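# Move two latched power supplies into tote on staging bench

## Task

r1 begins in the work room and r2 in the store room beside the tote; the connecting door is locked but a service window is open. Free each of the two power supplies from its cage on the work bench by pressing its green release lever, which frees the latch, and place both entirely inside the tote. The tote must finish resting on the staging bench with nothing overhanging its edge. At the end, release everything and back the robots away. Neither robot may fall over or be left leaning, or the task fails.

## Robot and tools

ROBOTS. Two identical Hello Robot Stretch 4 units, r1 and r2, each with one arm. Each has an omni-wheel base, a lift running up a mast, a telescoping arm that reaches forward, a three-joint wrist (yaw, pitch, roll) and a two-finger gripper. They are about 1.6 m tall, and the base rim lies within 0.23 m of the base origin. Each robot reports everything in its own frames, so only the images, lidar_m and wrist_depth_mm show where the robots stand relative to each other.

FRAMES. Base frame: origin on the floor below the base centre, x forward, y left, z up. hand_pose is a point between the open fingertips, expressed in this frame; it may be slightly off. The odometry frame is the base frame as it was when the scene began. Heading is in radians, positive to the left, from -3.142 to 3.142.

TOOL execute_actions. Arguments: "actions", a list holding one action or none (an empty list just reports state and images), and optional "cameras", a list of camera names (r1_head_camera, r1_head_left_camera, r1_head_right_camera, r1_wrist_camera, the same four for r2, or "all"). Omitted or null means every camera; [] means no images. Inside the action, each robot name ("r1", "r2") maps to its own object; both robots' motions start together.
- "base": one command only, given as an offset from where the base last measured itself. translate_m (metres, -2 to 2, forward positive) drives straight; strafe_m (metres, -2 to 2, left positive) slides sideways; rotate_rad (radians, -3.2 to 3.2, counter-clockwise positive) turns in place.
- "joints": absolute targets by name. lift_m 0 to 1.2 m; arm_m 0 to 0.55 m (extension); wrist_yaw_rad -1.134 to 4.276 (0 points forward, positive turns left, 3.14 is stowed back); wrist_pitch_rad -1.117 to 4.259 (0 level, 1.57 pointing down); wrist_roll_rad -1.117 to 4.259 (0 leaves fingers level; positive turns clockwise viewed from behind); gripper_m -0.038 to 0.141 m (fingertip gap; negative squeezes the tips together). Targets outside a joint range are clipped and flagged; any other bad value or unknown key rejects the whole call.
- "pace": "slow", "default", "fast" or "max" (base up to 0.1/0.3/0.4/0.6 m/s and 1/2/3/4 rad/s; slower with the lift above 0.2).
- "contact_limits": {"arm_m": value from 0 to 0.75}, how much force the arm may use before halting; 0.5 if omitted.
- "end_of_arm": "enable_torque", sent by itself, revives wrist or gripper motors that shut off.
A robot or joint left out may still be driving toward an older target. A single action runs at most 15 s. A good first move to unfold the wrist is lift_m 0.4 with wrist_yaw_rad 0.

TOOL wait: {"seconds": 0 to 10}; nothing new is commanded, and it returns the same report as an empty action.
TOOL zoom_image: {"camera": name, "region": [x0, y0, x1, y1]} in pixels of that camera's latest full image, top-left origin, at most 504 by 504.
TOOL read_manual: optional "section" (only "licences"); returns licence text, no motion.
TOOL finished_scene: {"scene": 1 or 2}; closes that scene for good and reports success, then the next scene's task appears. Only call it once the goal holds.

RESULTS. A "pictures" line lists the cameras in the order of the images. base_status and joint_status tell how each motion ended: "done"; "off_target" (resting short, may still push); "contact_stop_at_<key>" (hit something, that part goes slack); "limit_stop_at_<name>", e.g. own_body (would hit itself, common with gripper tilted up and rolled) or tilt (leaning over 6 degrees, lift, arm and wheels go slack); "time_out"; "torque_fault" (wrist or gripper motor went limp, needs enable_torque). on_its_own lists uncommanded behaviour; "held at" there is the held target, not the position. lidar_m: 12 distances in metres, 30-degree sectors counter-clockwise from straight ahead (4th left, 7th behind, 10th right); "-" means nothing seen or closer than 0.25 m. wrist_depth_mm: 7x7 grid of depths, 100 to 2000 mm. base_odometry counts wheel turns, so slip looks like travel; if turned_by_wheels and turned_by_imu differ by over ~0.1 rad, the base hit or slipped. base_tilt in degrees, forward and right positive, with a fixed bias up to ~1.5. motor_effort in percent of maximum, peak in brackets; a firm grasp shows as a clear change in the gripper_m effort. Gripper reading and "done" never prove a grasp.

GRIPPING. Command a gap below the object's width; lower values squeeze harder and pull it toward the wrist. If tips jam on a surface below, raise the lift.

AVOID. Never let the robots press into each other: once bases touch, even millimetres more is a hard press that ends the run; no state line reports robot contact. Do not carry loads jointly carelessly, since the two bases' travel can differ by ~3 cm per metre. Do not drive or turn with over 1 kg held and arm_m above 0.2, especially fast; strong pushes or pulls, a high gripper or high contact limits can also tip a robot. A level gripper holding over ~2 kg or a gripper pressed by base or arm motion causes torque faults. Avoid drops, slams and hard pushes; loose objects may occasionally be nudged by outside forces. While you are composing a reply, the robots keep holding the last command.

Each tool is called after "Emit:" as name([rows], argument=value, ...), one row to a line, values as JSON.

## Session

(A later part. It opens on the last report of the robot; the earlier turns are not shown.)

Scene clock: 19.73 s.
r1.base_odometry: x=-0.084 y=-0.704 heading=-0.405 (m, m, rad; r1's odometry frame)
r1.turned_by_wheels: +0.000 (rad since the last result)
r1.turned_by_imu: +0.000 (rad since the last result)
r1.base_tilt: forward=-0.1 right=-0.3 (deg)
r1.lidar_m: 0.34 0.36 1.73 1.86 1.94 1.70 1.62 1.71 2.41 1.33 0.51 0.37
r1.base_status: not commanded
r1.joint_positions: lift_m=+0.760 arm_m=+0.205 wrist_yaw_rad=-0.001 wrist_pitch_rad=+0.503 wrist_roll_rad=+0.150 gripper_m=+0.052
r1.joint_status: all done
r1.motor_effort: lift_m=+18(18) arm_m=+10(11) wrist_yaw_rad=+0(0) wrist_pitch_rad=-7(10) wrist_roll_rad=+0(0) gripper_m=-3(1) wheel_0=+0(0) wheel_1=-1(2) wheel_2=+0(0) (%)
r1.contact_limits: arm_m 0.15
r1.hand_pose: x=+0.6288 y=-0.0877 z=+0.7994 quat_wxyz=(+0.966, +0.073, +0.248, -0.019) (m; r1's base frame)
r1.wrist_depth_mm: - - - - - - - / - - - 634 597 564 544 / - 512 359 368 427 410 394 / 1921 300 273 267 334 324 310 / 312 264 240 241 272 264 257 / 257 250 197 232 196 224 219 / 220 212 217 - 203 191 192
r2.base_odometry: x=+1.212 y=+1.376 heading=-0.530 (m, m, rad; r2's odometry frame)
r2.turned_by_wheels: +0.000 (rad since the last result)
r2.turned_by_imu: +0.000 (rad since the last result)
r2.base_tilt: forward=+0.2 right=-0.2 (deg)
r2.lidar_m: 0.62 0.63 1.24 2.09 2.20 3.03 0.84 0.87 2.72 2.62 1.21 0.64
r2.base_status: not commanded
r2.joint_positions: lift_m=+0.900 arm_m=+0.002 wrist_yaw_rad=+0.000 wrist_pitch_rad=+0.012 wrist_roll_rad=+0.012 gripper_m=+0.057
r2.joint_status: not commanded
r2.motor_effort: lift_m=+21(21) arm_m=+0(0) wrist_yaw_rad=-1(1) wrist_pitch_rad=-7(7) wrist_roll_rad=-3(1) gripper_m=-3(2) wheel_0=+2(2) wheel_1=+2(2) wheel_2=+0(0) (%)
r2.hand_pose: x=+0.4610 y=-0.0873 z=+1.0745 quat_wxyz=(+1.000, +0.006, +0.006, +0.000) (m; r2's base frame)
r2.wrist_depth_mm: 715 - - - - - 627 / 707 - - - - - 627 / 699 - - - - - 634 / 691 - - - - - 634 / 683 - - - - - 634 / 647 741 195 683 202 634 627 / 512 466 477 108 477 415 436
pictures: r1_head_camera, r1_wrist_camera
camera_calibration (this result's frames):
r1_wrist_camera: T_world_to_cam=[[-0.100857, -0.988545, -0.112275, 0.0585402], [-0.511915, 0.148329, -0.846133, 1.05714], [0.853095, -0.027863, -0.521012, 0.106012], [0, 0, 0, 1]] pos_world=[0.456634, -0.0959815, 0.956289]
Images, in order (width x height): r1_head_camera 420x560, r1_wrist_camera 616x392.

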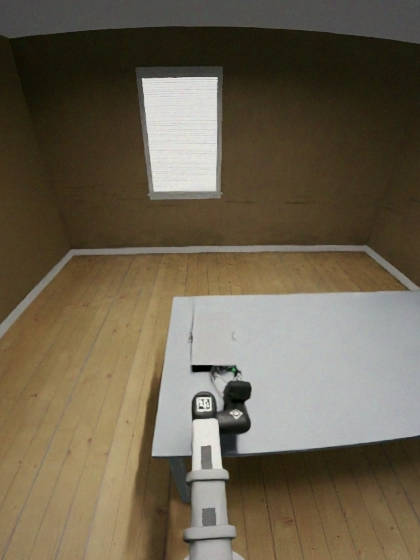

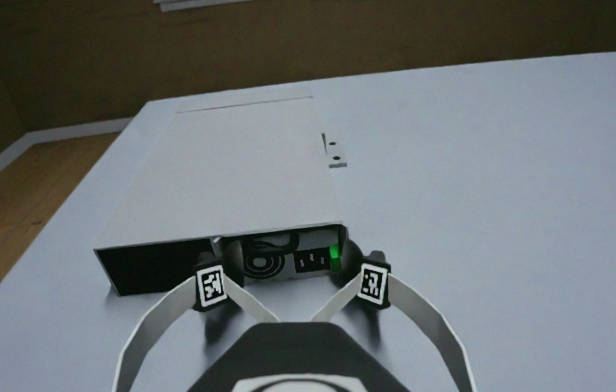

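Emit:
execute_actions([
  {"r1":{"joints":{"gripper_m":0.02}}},
], cameras=["r1_head_camera","r1_wrist_camera"])

Emit:
zoom_image(camera="r1_head_camera", region=[180, 350, 270, 420])

Emit:
zoom_image(camera="r1_wrist_camera", region=[170, 190, 420, 330])

Scene clock: 21.00 s.
r1.base_odometry: x=-0.084 y=-0.704 heading=-0.404 (m, m, rad; r1's odometry frame)
r1.turned_by_wheels: +0.001 (rad since the last result)
r1.turned_by_imu: +0.001 (rad since the last result)
r1.base_tilt: forward=-0.1 right=-0.4 (deg)
r1.lidar_m: 0.33 0.36 1.75 1.89 1.95 1.69 1.62 1.71 2.40 1.34 0.49 0.38
r1.base_status: not commanded
r1.joint_positions: lift_m=+0.760 arm_m=+0.206 wrist_yaw_rad=+0.005 wrist_pitch_rad=+0.503 wrist_roll_rad=+0.150 gripper_m=+0.020
r1.joint_status: all done
r1.on_its_own: wrist_yaw_rad is at rest, and its effort (-15) is outside its rest range (-13 to +13)
r1.motor_effort: lift_m=+19(19) arm_m=+8(10) wrist_yaw_rad=-15(17) wrist_pitch_rad=-9(11) wrist_roll_rad=+1(0) gripper_m=-15(16) wheel_0=+3(2) wheel_1=+0(2) wheel_2=+3(3) (%)
r1.hand_pose: x=+0.6297 y=-0.0861 z=+0.7993 quat_wxyz=(+0.966, +0.072, +0.248, -0.016) (m; r1's base frame)
r1.wrist_depth_mm: - - - - - - - / - - - 634 597 559 539 / - 535 357 362 424 404 392 / 1921 312 274 263 332 319 309 / 312 273 238 238 270 263 257 / 256 249 194 229 190 223 218 / 220 212 216 - 202 192 191
r2.base_odometry: x=+1.212 y=+1.376 heading=-0.530 (m, m, rad; r2's odometry frame)
r2.turned_by_wheels: +0.000 (rad since the last result)
r2.turned_by_imu: +0.000 (rad since the last result)
r2.base_tilt: forward=+0.1 right=-0.3 (deg)
r2.lidar_m: 0.62 0.65 1.25 2.10 2.21 3.02 0.83 0.87 2.73 2.62 1.23 0.64
r2.base_status: not commanded
r2.joint_positions: lift_m=+0.900 arm_m=+0.002 wrist_yaw_rad=+0.000 wrist_pitch_rad=+0.012 wrist_roll_rad=+0.012 gripper_m=+0.057
r2.joint_status: not commanded
r2.motor_effort: lift_m=+21(21) arm_m=-1(0) wrist_yaw_rad=-1(1) wrist_pitch_rad=-7(6) wrist_roll_rad=-2(1) gripper_m=-3(2) wheel_0=+2(2) wheel_1=+2(2) wheel_2=+0(0) (%)
r2.hand_pose: x=+0.4610 y=-0.0873 z=+1.0745 quat_wxyz=(+1.000, +0.006, +0.006, +0.000) (m; r2's base frame)
r2.wrist_depth_mm: 715 - - - - - 627 / 707 - - - - - 627 / 699 - - - - - 627 / 691 - - - - - 634 / 683 - - - - - 634 / 647 750 195 683 202 640 627 / 512 462 477 108 473 415 436
pictures: r1_head_camera, r1_wrist_camera
camera_calibration (this result's frames):
r1_wrist_camera: T_world_to_cam=[[-0.0950778, -0.989094, -0.112488, 0.0566042], [-0.512785, 0.145517, -0.846095, 1.05762], [0.853236, -0.022763, -0.521028, 0.105543], [0, 0, 0, 1]] pos_world=[0.457663, -0.0955128, 0.956209]
Images, in order (width x height): r1_head_camera 420x560, r1_wrist_camera 616x392.

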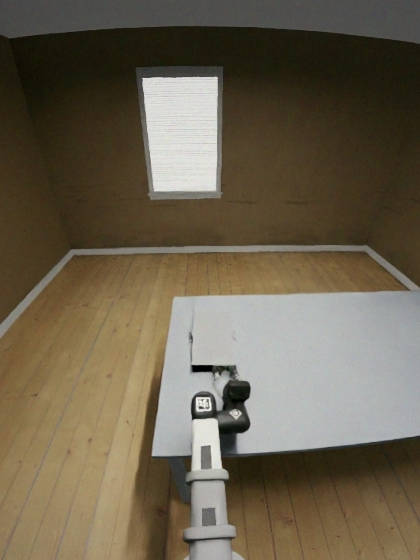

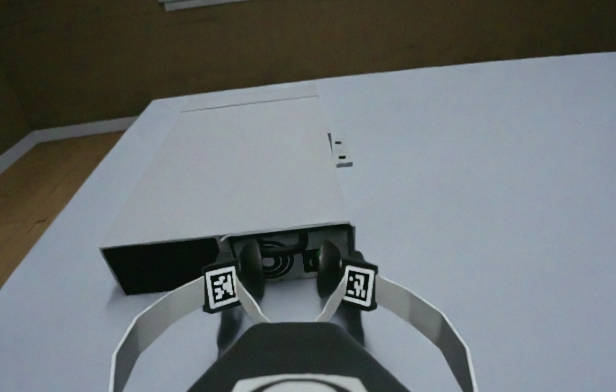

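Region (180, 350, 270, 420) of r1_head_camera's 420x560 image, scaled by 5.600, with more detail than that image has.

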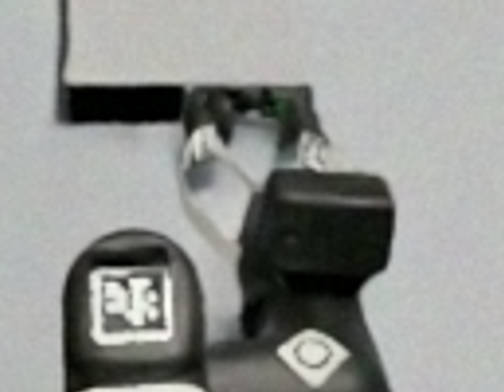

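Region (170, 190, 420, 330) of r1_wrist_camera's 616x392 image, scaled by 2.016; it fills the top 282 rows of this view, and the rest is white.

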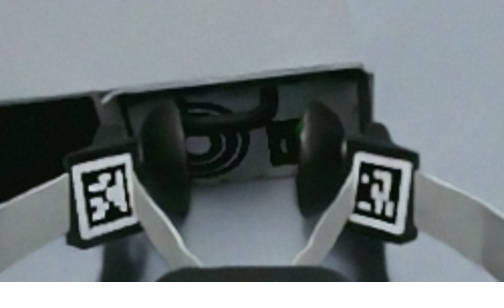

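Emit:
execute_actions([
  {"r1":{"joints":{"wrist_yaw_rad":0.025,"arm_m":0.175},"pace":"slow"}},
], cameras=["r1_head_camera","r1_wrist_camera"])

Emit:
zoom_image(camera="r1_head_camera", region=[180, 350, 270, 420])

Scene clock: 25.80 s.
r1.base_odometry: x=-0.084 y=-0.704 heading=-0.405 (m, m, rad; r1's odometry frame)
r1.turned_by_wheels: +0.000 (rad since the last result)
r1.turned_by_imu: +0.000 (rad since the last result)
r1.base_tilt: forward=+0.0 right=-0.3 (deg)
r1.lidar_m: 0.34 0.36 1.73 1.88 1.94 1.69 1.62 1.70 2.42 1.33 0.48 0.36
r1.base_status: not commanded
r1.joint_positions: lift_m=+0.760 arm_m=+0.177 wrist_yaw_rad=+0.025 wrist_pitch_rad=+0.502 wrist_roll_rad=+0.150 gripper_m=+0.020
r1.joint_status: all done
r1.motor_effort: lift_m=+19(19) arm_m=-10(14) wrist_yaw_rad=-1(13) wrist_pitch_rad=-6(12) wrist_roll_rad=-1(3) gripper_m=-5(16) wheel_0=+1(2) wheel_1=-1(1) wheel_2=+0(3) (%)
r1.hand_pose: x=+0.6026 y=-0.0810 z=+0.7996 quat_wxyz=(+0.966, +0.069, +0.248, -0.006) (m; r1's base frame)
r1.wrist_depth_mm: - - - - - - - / - - - 585 603 564 544 / - 574 359 353 433 407 394 / - 349 283 266 336 320 312 / 320 296 278 265 276 265 257 / 258 253 186 209 187 224 220 / 221 211 217 - 201 193 193
r2.base_odometry: x=+1.212 y=+1.376 heading=-0.530 (m, m, rad; r2's odometry frame)
r2.turned_by_wheels: +0.000 (rad since the last result)
r2.turned_by_imu: +0.001 (rad since the last result)
r2.base_tilt: forward=+0.1 right=-0.2 (deg)
r2.lidar_m: 0.61 0.64 1.22 2.09 2.20 3.04 0.83 0.89 2.72 2.61 1.24 0.61
r2.base_status: not commanded
r2.joint_positions: lift_m=+0.900 arm_m=+0.002 wrist_yaw_rad=+0.000 wrist_pitch_rad=+0.012 wrist_roll_rad=+0.012 gripper_m=+0.057
r2.joint_status: not commanded
r2.motor_effort: lift_m=+21(21) arm_m=-1(0) wrist_yaw_rad=-1(1) wrist_pitch_rad=-6(7) wrist_roll_rad=-1(3) gripper_m=-3(3) wheel_0=+2(2) wheel_1=+2(3) wheel_2=+0(0) (%)
r2.hand_pose: x=+0.4610 y=-0.0873 z=+1.0745 quat_wxyz=(+1.000, +0.006, +0.006, +0.000) (m; r2's base frame)
r2.wrist_depth_mm: 723 - - - - - 627 / 707 - - - - - 627 / 699 - - - - - 634 / 683 - - - - - 627 / 683 - - - - - 634 / 654 750 195 683 202 640 627 / 508 466 477 108 477 415 436
pictures: r1_head_camera, r1_wrist_camera
camera_calibration (this result's frames):
r1_wrist_camera: T_world_to_cam=[[-0.0749978, -0.990803, -0.112629, 0.0470024], [-0.51442, 0.135199, -0.846813, 1.04401], [0.854252, -0.00557071, -0.519829, 0.128788], [0, 0, 0, 1]] pos_world=[0.430567, -0.0938616, 0.956322]
Images, in order (width x height): r1_head_camera 420x560, r1_wrist_camera 616x392.

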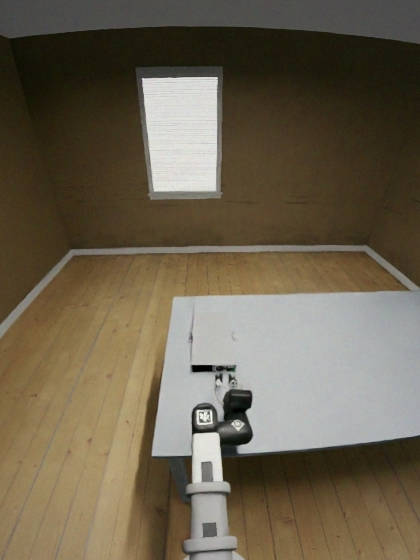

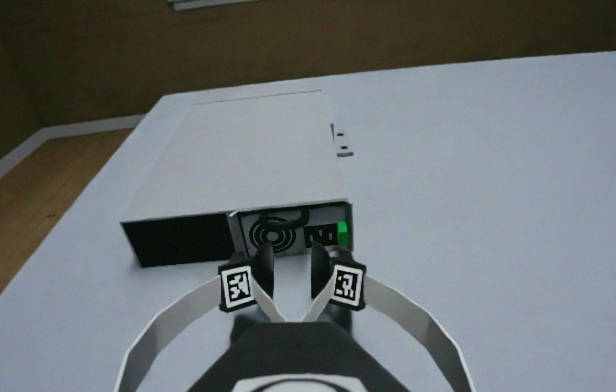

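Region (180, 350, 270, 420) of r1_head_camera's 420x560 image, scaled by 5.600, with more detail than that image has.

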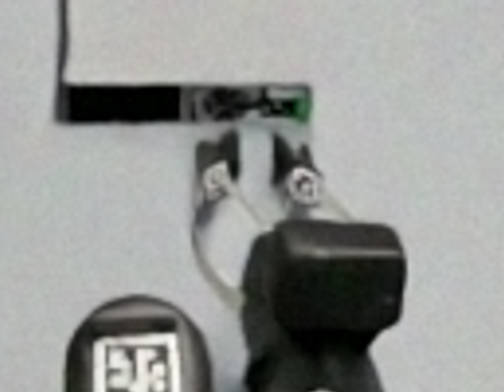

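Emit:
execute_actions([
  {"r1":{"joints":{"lift_m":0.95,"gripper_m":0.075,"wrist_roll_rad":0,"wrist_yaw_rad":0},"pace":"fast"}},
], cameras=[])

Emit:
execute_actions([
  {"r1":{"joints":{"wrist_pitch_rad":1.45,"arm_m":0.40},"pace":"fast"}},
], cameras=["r1_head_camera","r1_wrist_camera","r1_head_left_camera"])

Scene clock: 28.23 s.
r1.base_odometry: x=-0.084 y=-0.704 heading=-0.405 (m, m, rad; r1's odometry frame)
r1.turned_by_wheels: +0.000 (rad since the last result)
r1.turned_by_imu: +0.000 (rad since the last result)
r1.base_tilt: forward=+0.0 right=-0.4 (deg)
r1.lidar_m: 0.35 0.37 1.75 1.87 1.95 1.69 1.62 1.70 2.42 1.33 0.50 0.36
r1.base_status: not commanded
r1.joint_positions: lift_m=+0.950 arm_m=+0.177 wrist_yaw_rad=+0.000 wrist_pitch_rad=+0.502 wrist_roll_rad=+0.000 gripper_m=+0.075
r1.joint_status: all done
r1.motor_effort: lift_m=+22(24) arm_m=-9(9) wrist_yaw_rad=-2(5) wrist_pitch_rad=-5(7) wrist_roll_rad=-3(4) gripper_m=-2(4) wheel_0=+1(1) wheel_1=+0(0) wheel_2=+0(0) (%)
r1.hand_pose: x=+0.6005 y=-0.0874 z=+0.9893 quat_wxyz=(+0.969, +0.000, +0.248, +0.000) (m; r1's base frame)
r1.wrist_depth_mm: - - - - - - - / - - - - - - - / - - - - - - - / - - 683 707 707 723 741 / 1618 1537 480 517 574 580 580 / 1366 462 389 421 206 484 492 / 1182 389 379 - 427 415 421
r2.base_odometry: x=+1.212 y=+1.376 heading=-0.530 (m, m, rad; r2's odometry frame)
r2.turned_by_wheels: +0.000 (rad since the last result)
r2.turned_by_imu: +0.001 (rad since the last result)
r2.base_tilt: forward=+0.2 right=-0.2 (deg)
r2.lidar_m: 0.61 0.64 1.22 2.10 2.18 3.03 0.84 0.87 2.73 2.61 1.21 0.63
r2.base_status: not commanded
r2.joint_positions: lift_m=+0.900 arm_m=+0.002 wrist_yaw_rad=+0.000 wrist_pitch_rad=+0.012 wrist_roll_rad=+0.012 gripper_m=+0.057
r2.joint_status: not commanded
r2.motor_effort: lift_m=+21(21) arm_m=-1(0) wrist_yaw_rad=-1(0) wrist_pitch_rad=-7(7) wrist_roll_rad=-1(2) gripper_m=-4(2) wheel_0=+2(2) wheel_1=+3(2) wheel_2=+0(0) (%)
r2.hand_pose: x=+0.4610 y=-0.0873 z=+1.0745 quat_wxyz=(+1.000, +0.006, +0.006, +0.000) (m; r2's base frame)
r2.wrist_depth_mm: 715 - - - - - 627 / 707 - - - - - 634 / 691 - - - - - 634 / 691 - - - - - 634 / 683 - - - - - 634 / 647 750 195 683 202 640 627 / 508 462 473 108 477 415 436
pictures: none
No camera images: the call's "cameras" was empty. Leave "cameras" out to get every camera's image.

Scene clock: 29.73 s.
r1.base_odometry: x=-0.084 y=-0.704 heading=-0.405 (m, m, rad; r1's odometry frame)
r1.turned_by_wheels: +0.000 (rad since the last result)
r1.turned_by_imu: +0.000 (rad since the last result)
r1.base_tilt: forward=-0.1 right=-0.4 (deg)
r1.lidar_m: 0.34 0.36 1.72 1.87 1.95 1.69 1.63 1.68 2.39 1.33 0.49 0.36
r1.base_status: not commanded
r1.joint_positions: lift_m=+0.950 arm_m=+0.398 wrist_yaw_rad=+0.000 wrist_pitch_rad=+1.450 wrist_roll_rad=+0.000 gripper_m=+0.075
r1.joint_status: all done
r1.motor_effort: lift_m=+22(23) arm_m=+9(11) wrist_yaw_rad=-2(1) wrist_pitch_rad=-1(4) wrist_roll_rad=-1(2) gripper_m=-1(2) wheel_0=+1(1) wheel_1=-1(1) wheel_2=+0(0) (%)
r1.hand_pose: x=+0.6041 y=-0.0874 z=+0.8417 quat_wxyz=(+0.748, +0.000, +0.663, +0.000) (m; r1's base frame)
r1.wrist_depth_mm: 303 263 265 267 317 324 325 / 300 262 262 266 317 320 324 / 298 258 259 263 310 319 320 / 297 298 264 263 312 315 319 / 294 297 300 304 309 310 315 / 291 291 298 301 205 310 312 / 290 291 296 - 303 307 312
r2.base_odometry: x=+1.212 y=+1.376 heading=-0.530 (m, m, rad; r2's odometry frame)
r2.turned_by_wheels: +0.000 (rad since the last result)
r2.turned_by_imu: +0.000 (rad since the last result)
r2.base_tilt: forward=+0.2 right=-0.2 (deg)
r2.lidar_m: 0.59 0.66 1.24 2.11 2.18 3.01 0.85 0.88 2.73 2.60 1.19 0.65
r2.base_status: not commanded
r2.joint_positions: lift_m=+0.900 arm_m=+0.002 wrist_yaw_rad=+0.000 wrist_pitch_rad=+0.012 wrist_roll_rad=+0.012 gripper_m=+0.057
r2.joint_status: not commanded
r2.motor_effort: lift_m=+21(21) arm_m=+0(0) wrist_yaw_rad=-1(1) wrist_pitch_rad=-7(6) wrist_roll_rad=-4(2) gripper_m=-2(2) wheel_0=+2(2) wheel_1=+2(3) wheel_2=+0(0) (%)
r2.hand_pose: x=+0.4610 y=-0.0873 z=+1.0745 quat_wxyz=(+1.000, +0.006, +0.006, +0.000) (m; r2's base frame)
r2.wrist_depth_mm: 715 - - - - - 627 / 707 - - - - - 627 / 691 - - - - - 627 / 683 - - - - - 634 / 683 - - - - - 634 / 647 750 195 683 202 640 627 / 508 462 477 108 477 415 436
pictures: r1_head_camera, r1_head_left_camera, r1_wrist_camera
camera_calibration (this result's frames):
r1_wrist_camera: T_world_to_cam=[[-0.0015468, -0.999439, 0.0334607, -0.12256], [-0.996802, -0.00113253, -0.0799073, 0.715208], [0.0799004, -0.0334773, -0.996241, 1.01571], [0, 0, 0, 1]] pos_world=[0.631575, -0.0876786, 1.07314]
Images, in order (width x height): r1_head_camera 420x560, r1_head_left_camera 420x672, r1_wrist_camera 616x392.

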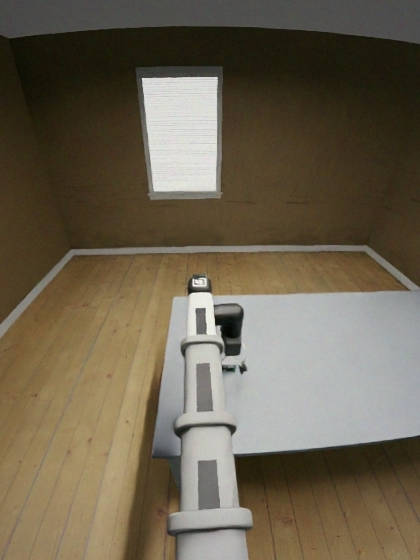

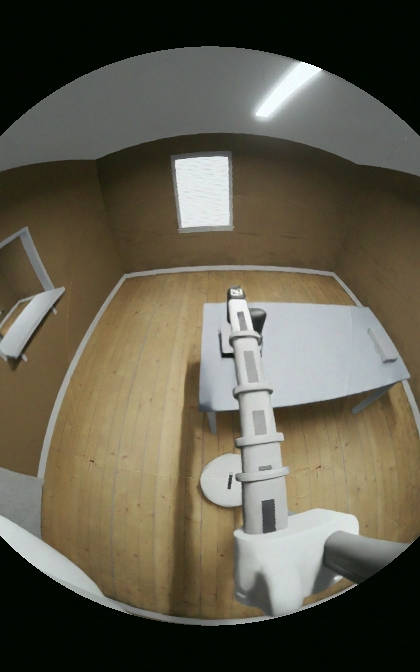

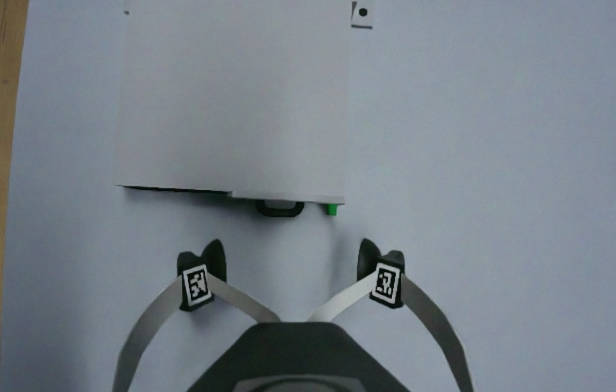

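Emit:
execute_actions([
  {"r1":{"joints":{"lift_m":0.905,"wrist_roll_rad":0.06,"arm_m":0.412,"gripper_m":0.068}}},
], cameras=["r1_wrist_camera"])

Scene clock: 33.23 s.
r1.base_odometry: x=-0.084 y=-0.704 heading=-0.405 (m, m, rad; r1's odometry frame)
r1.turned_by_wheels: +0.000 (rad since the last result)
r1.turned_by_imu: +0.000 (rad since the last result)
r1.base_tilt: forward=-0.1 right=-0.3 (deg)
r1.lidar_m: 0.34 0.37 1.72 1.87 1.94 1.68 1.64 1.71 2.42 1.33 0.50 0.37
r1.base_status: not commanded
r1.joint_positions: lift_m=+0.905 arm_m=+0.410 wrist_yaw_rad=+0.000 wrist_pitch_rad=+1.450 wrist_roll_rad=+0.060 gripper_m=+0.068
r1.joint_status: all done
r1.motor_effort: lift_m=+18(21) arm_m=+9(6) wrist_yaw_rad=-1(2) wrist_pitch_rad=-2(2) wrist_roll_rad=+1(0) gripper_m=-2(1) wheel_0=+1(1) wheel_1=-1(0) wheel_2=+0(0) (%)
r1.hand_pose: x=+0.6160 y=-0.0874 z=+0.7970 quat_wxyz=(+0.748, +0.022, +0.663, -0.020) (m; r1's base frame)
r1.wrist_depth_mm: 259 216 220 222 272 274 277 / 258 216 219 220 270 272 276 / 256 213 216 218 267 271 273 / 254 213 213 216 265 268 270 / 253 254 257 260 264 266 268 / 251 252 254 258 258 266 266 / 249 251 254 - 259 263 264
r2.base_odometry: x=+1.212 y=+1.376 heading=-0.530 (m, m, rad; r2's odometry frame)
r2.turned_by_wheels: +0.000 (rad since the last result)
r2.turned_by_imu: +0.001 (rad since the last result)
r2.base_tilt: forward=+0.1 right=-0.2 (deg)
r2.lidar_m: 0.60 0.65 1.23 2.10 2.21 3.02 0.82 0.87 2.75 2.61 1.20 0.66
r2.base_status: not commanded
r2.joint_positions: lift_m=+0.900 arm_m=+0.002 wrist_yaw_rad=+0.000 wrist_pitch_rad=+0.012 wrist_roll_rad=+0.012 gripper_m=+0.057
r2.joint_status: not commanded
r2.motor_effort: lift_m=+21(21) arm_m=-1(1) wrist_yaw_rad=-1(1) wrist_pitch_rad=-7(7) wrist_roll_rad=-4(2) gripper_m=-3(2) wheel_0=+2(2) wheel_1=+2(2) wheel_2=+0(0) (%)
r2.hand_pose: x=+0.4610 y=-0.0873 z=+1.0745 quat_wxyz=(+1.000, +0.006, +0.006, +0.000) (m; r2's base frame)
r2.wrist_depth_mm: 715 - - - - - 627 / 707 - - - - - 627 / 699 - - - - - 627 / 691 - - - - - 627 / 676 - - - - - 627 / 640 750 195 683 202 634 627 / 508 462 477 108 477 415 436
pictures: r1_wrist_camera
camera_calibration (this result's frames):
r1_wrist_camera: T_world_to_cam=[[-0.0606687, -0.997811, 0.0263192, -0.0788029], [-0.99512, 0.0584074, -0.0795281, 0.727368], [0.0778167, -0.0310157, -0.996485, 0.971956], [0, 0, 0, 1]] pos_world=[0.643403, -0.0909682, 1.02846]
Images, in order (width x height): r1_wrist_camera 616x392.

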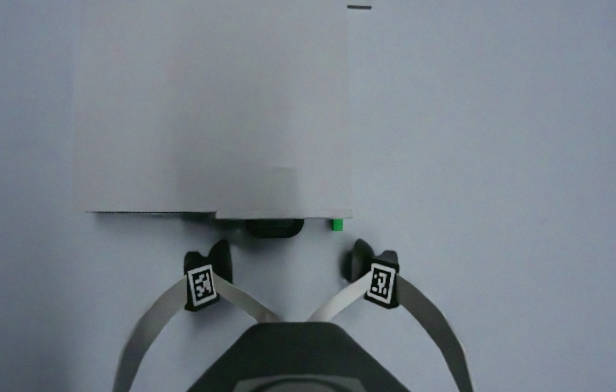

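Emit:
execute_actions([
  {"r1":{"joints":{"arm_m":0.425,"gripper_m":0.062},"contact_limits":{"arm_m":0.15},"pace":"slow"}},
], cameras=["r1_wrist_camera"])

Emit:
zoom_image(camera="r1_wrist_camera", region=[170, 190, 420, 330])

Scene clock: 34.37 s.
r1.base_odometry: x=-0.084 y=-0.704 heading=-0.405 (m, m, rad; r1's odometry frame)
r1.turned_by_wheels: +0.000 (rad since the last result)
r1.turned_by_imu: +0.000 (rad since the last result)
r1.base_tilt: forward=-0.1 right=-0.4 (deg)
r1.lidar_m: 0.34 0.37 1.74 1.87 1.95 1.68 1.63 1.70 2.42 1.31 0.50 0.37
r1.base_status: not commanded
r1.joint_positions: lift_m=+0.905 arm_m=+0.423 wrist_yaw_rad=+0.000 wrist_pitch_rad=+1.450 wrist_roll_rad=+0.060 gripper_m=+0.062
r1.joint_status: all done
r1.motor_effort: lift_m=+18(18) arm_m=+9(10) wrist_yaw_rad=-2(2) wrist_pitch_rad=-2(2) wrist_roll_rad=-1(2) gripper_m=-2(2) wheel_0=+1(1) wheel_1=-1(1) wheel_2=+0(0) (%)
r1.contact_limits: arm_m 0.15
r1.hand_pose: x=+0.6289 y=-0.0874 z=+0.7970 quat_wxyz=(+0.748, +0.022, +0.663, -0.020) (m; r1's base frame)
r1.wrist_depth_mm: 260 217 220 222 271 276 278 / 258 215 217 220 270 271 276 / 256 213 216 218 267 271 273 / 254 212 214 216 265 267 271 / 252 254 214 258 263 266 268 / 249 252 200 257 259 265 266 / 249 251 253 - 259 262 264
r2.base_odometry: x=+1.212 y=+1.376 heading=-0.530 (m, m, rad; r2's odometry frame)
r2.turned_by_wheels: +0.000 (rad since the last result)
r2.turned_by_imu: +0.000 (rad since the last result)
r2.base_tilt: forward=+0.1 right=-0.2 (deg)
r2.lidar_m: 0.60 0.64 1.24 2.11 2.17 3.01 0.86 0.89 2.70 2.63 1.21 0.66
r2.base_status: not commanded
r2.joint_positions: lift_m=+0.900 arm_m=+0.002 wrist_yaw_rad=+0.000 wrist_pitch_rad=+0.012 wrist_roll_rad=+0.012 gripper_m=+0.057
r2.joint_status: not commanded
r2.motor_effort: lift_m=+21(21) arm_m=+0(1) wrist_yaw_rad=-1(1) wrist_pitch_rad=-6(6) wrist_roll_rad=-1(1) gripper_m=-2(3) wheel_0=+2(2) wheel_1=+2(3) wheel_2=-1(0) (%)
r2.hand_pose: x=+0.4610 y=-0.0873 z=+1.0745 quat_wxyz=(+1.000, +0.006, +0.006, +0.000) (m; r2's base frame)
r2.wrist_depth_mm: 723 - - - - - 627 / 707 - - - - - 627 / 691 - - - - - 627 / 691 - - - - - 627 / 683 - - - - - 627 / 647 750 195 683 202 640 627 / 508 466 477 108 477 415 433
pictures: r1_wrist_camera
camera_calibration (this result's frames):
r1_wrist_camera: T_world_to_cam=[[-0.060733, -0.997807, 0.02632, -0.077979], [-0.995128, 0.058476, -0.0793809, 0.740113], [0.0776678, -0.0310128, -0.996497, 0.971049], [0, 0, 0, 1]] pos_world=[0.656352, -0.090972, 1.02845]
Images, in order (width x height): r1_wrist_camera 616x392.

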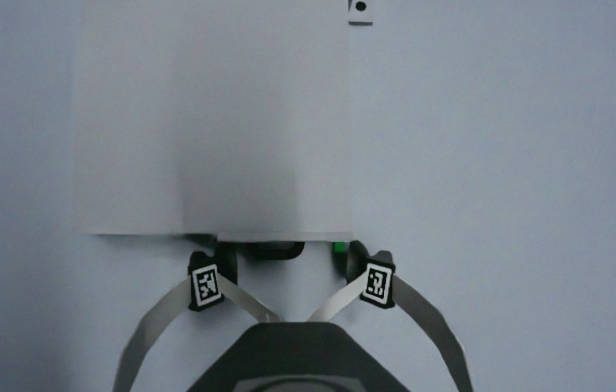

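Region (170, 190, 420, 330) of r1_wrist_camera's 616x392 image, scaled by 2.016; it fills the top 282 rows of this view, and the rest is white.

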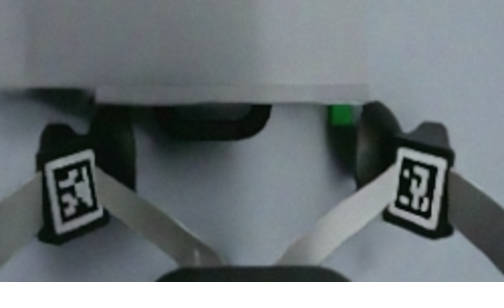

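Emit:
execute_actions([
  {"r1":{"joints":{"gripper_m":0.01,"lift_m":0.899}}},
], cameras=["r1_wrist_camera"])

Emit:
zoom_image(camera="r1_wrist_camera", region=[170, 190, 420, 330])

Scene clock: 35.83 s.
r1.base_odometry: x=-0.084 y=-0.704 heading=-0.404 (m, m, rad; r1's odometry frame)
r1.turned_by_wheels: +0.000 (rad since the last result)
r1.turned_by_imu: +0.001 (rad since the last result)
r1.base_tilt: forward=-0.1 right=-0.4 (deg)
r1.lidar_m: 0.35 0.36 1.75 1.88 1.95 1.68 1.62 1.72 2.40 1.33 0.51 0.38
r1.base_status: not commanded
r1.joint_positions: lift_m=+0.899 arm_m=+0.423 wrist_yaw_rad=+0.001 wrist_pitch_rad=+1.451 wrist_roll_rad=+0.060 gripper_m=+0.010
r1.joint_status: all done
r1.motor_effort: lift_m=+24(25) arm_m=+9(9) wrist_yaw_rad=-5(5) wrist_pitch_rad=-3(4) wrist_roll_rad=+1(0) gripper_m=-21(23) wheel_0=+3(3) wheel_1=+0(1) wheel_2=+2(2) (%)
r1.hand_pose: x=+0.6290 y=-0.0874 z=+0.7905 quat_wxyz=(+0.748, +0.022, +0.663, -0.019) (m; r1's base frame)
r1.wrist_depth_mm: 250 206 208 211 259 263 265 / 248 205 208 208 258 259 263 / 247 203 206 208 256 259 259 / 244 202 204 206 254 256 258 / 242 245 206 211 253 255 256 / 241 242 190 248 189 253 255 / 240 242 244 - 249 252 253
r2.base_odometry: x=+1.212 y=+1.376 heading=-0.530 (m, m, rad; r2's odometry frame)
r2.turned_by_wheels: +0.000 (rad since the last result)
r2.turned_by_imu: +0.000 (rad since the last result)
r2.base_tilt: forward=+0.1 right=-0.2 (deg)
r2.lidar_m: 0.62 0.66 1.22 2.08 2.21 3.03 0.83 0.89 2.72 2.61 1.22 0.63
r2.base_status: not commanded
r2.joint_positions: lift_m=+0.900 arm_m=+0.002 wrist_yaw_rad=+0.000 wrist_pitch_rad=+0.012 wrist_roll_rad=+0.012 gripper_m=+0.057
r2.joint_status: not commanded
r2.motor_effort: lift_m=+21(21) arm_m=-1(1) wrist_yaw_rad=-1(1) wrist_pitch_rad=-6(7) wrist_roll_rad=-2(5) gripper_m=-2(2) wheel_0=+2(2) wheel_1=+2(2) wheel_2=+0(0) (%)
r2.hand_pose: x=+0.4610 y=-0.0873 z=+1.0745 quat_wxyz=(+1.000, +0.006, +0.006, +0.000) (m; r2's base frame)
r2.wrist_depth_mm: 715 - - - - - 627 / 699 - - - - - 627 / 699 - - - - - 627 / 691 - - - - - 627 / 676 - - - - - 634 / 647 750 195 683 202 634 627 / 508 462 473 108 477 415 433
pictures: r1_wrist_camera
camera_calibration (this result's frames):
r1_wrist_camera: T_world_to_cam=[[-0.0595167, -0.99788, 0.0263263, -0.0785301], [-0.995227, 0.0572739, -0.0790124, 0.739376], [0.0773371, -0.0309032, -0.996526, 0.964776], [0, 0, 0, 1]] pos_world=[0.656561, -0.0908959, 1.02191]
Images, in order (width x height): r1_wrist_camera 616x392.

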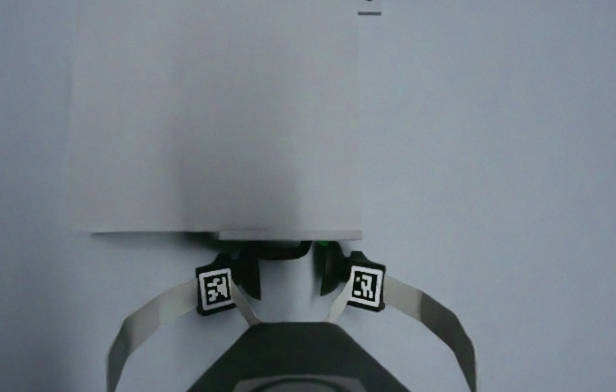

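Region (170, 190, 420, 330) of r1_wrist_camera's 616x392 image, scaled by 2.016; it fills the top 282 rows of this view, and the rest is white.

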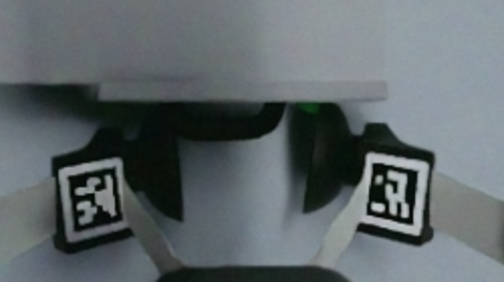

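Emit:
execute_actions([
  {"r1":{"joints":{"arm_m":0.385,"lift_m":0.896},"pace":"slow"}},
], cameras=["r1_wrist_camera"])

Scene clock: 37.43 s.
r1.base_odometry: x=-0.084 y=-0.704 heading=-0.405 (m, m, rad; r1's odometry frame)
r1.turned_by_wheels: +0.000 (rad since the last result)
r1.turned_by_imu: +0.000 (rad since the last result)
r1.base_tilt: forward=+0.0 right=-0.4 (deg)
r1.lidar_m: 0.34 0.37 1.74 1.87 1.94 1.69 1.61 1.72 2.42 1.32 0.50 0.37
r1.base_status: not commanded
r1.joint_positions: lift_m=+0.896 arm_m=+0.387 wrist_yaw_rad=+0.000 wrist_pitch_rad=+1.450 wrist_roll_rad=+0.060 gripper_m=+0.010
r1.joint_status: all done
r1.motor_effort: lift_m=+22(24) arm_m=-10(14) wrist_yaw_rad=-3(9) wrist_pitch_rad=-2(9) wrist_roll_rad=-1(1) gripper_m=-3(21) wheel_0=+1(3) wheel_1=-1(1) wheel_2=+0(2) (%)
r1.hand_pose: x=+0.5922 y=-0.0874 z=+0.7877 quat_wxyz=(+0.748, +0.022, +0.663, -0.020) (m; r1's base frame)
r1.wrist_depth_mm: 251 208 210 211 262 265 268 / 248 206 208 211 260 265 266 / 246 204 207 209 258 262 264 / 245 248 250 252 256 258 262 / 244 247 249 250 253 257 258 / 243 243 188 194 250 254 257 / 239 241 244 - 250 253 254
r2.base_odometry: x=+1.212 y=+1.376 heading=-0.530 (m, m, rad; r2's odometry frame)
r2.turned_by_wheels: +0.000 (rad since the last result)
r2.turned_by_imu: +0.000 (rad since the last result)
r2.base_tilt: forward=+0.1 right=-0.2 (deg)
r2.lidar_m: 0.61 0.66 1.23 2.11 2.21 3.03 0.81 0.89 2.74 2.61 1.25 0.64
r2.base_status: not commanded
r2.joint_positions: lift_m=+0.900 arm_m=+0.002 wrist_yaw_rad=+0.000 wrist_pitch_rad=+0.012 wrist_roll_rad=+0.012 gripper_m=+0.057
r2.joint_status: not commanded
r2.motor_effort: lift_m=+21(21) arm_m=-1(1) wrist_yaw_rad=-1(1) wrist_pitch_rad=-6(7) wrist_roll_rad=-1(1) gripper_m=-3(2) wheel_0=+2(2) wheel_1=+2(2) wheel_2=+0(0) (%)
r2.hand_pose: x=+0.4610 y=-0.0873 z=+1.0745 quat_wxyz=(+1.000, +0.006, +0.006, +0.000) (m; r2's base frame)
r2.wrist_depth_mm: 707 - - - - - 627 / 707 - - - - - 627 / 699 - - - - - 627 / 691 - - - - - 627 / 683 - - - - - 634 / 647 750 195 683 202 634 627 / 508 466 477 108 477 415 436
pictures: r1_wrist_camera
camera_calibration (this result's frames):
r1_wrist_camera: T_world_to_cam=[[-0.0608282, -0.997802, 0.0262995, -0.0798837], [-0.995123, 0.058573, -0.0793656, 0.702888], [0.0776507, -0.0309989, -0.996499, 0.964601], [0, 0, 0, 1]] pos_world=[0.6197, -0.0909767, 1.01911]
Images, in order (width x height): r1_wrist_camera 616x392.

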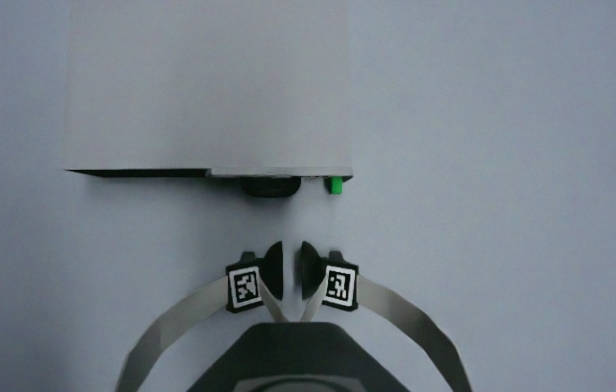

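Emit:
zoom_image(camera="r1_wrist_camera", region=[180, 140, 380, 240])

Region (180, 140, 380, 240) of r1_wrist_camera's 616x392 image, scaled by 2.520.

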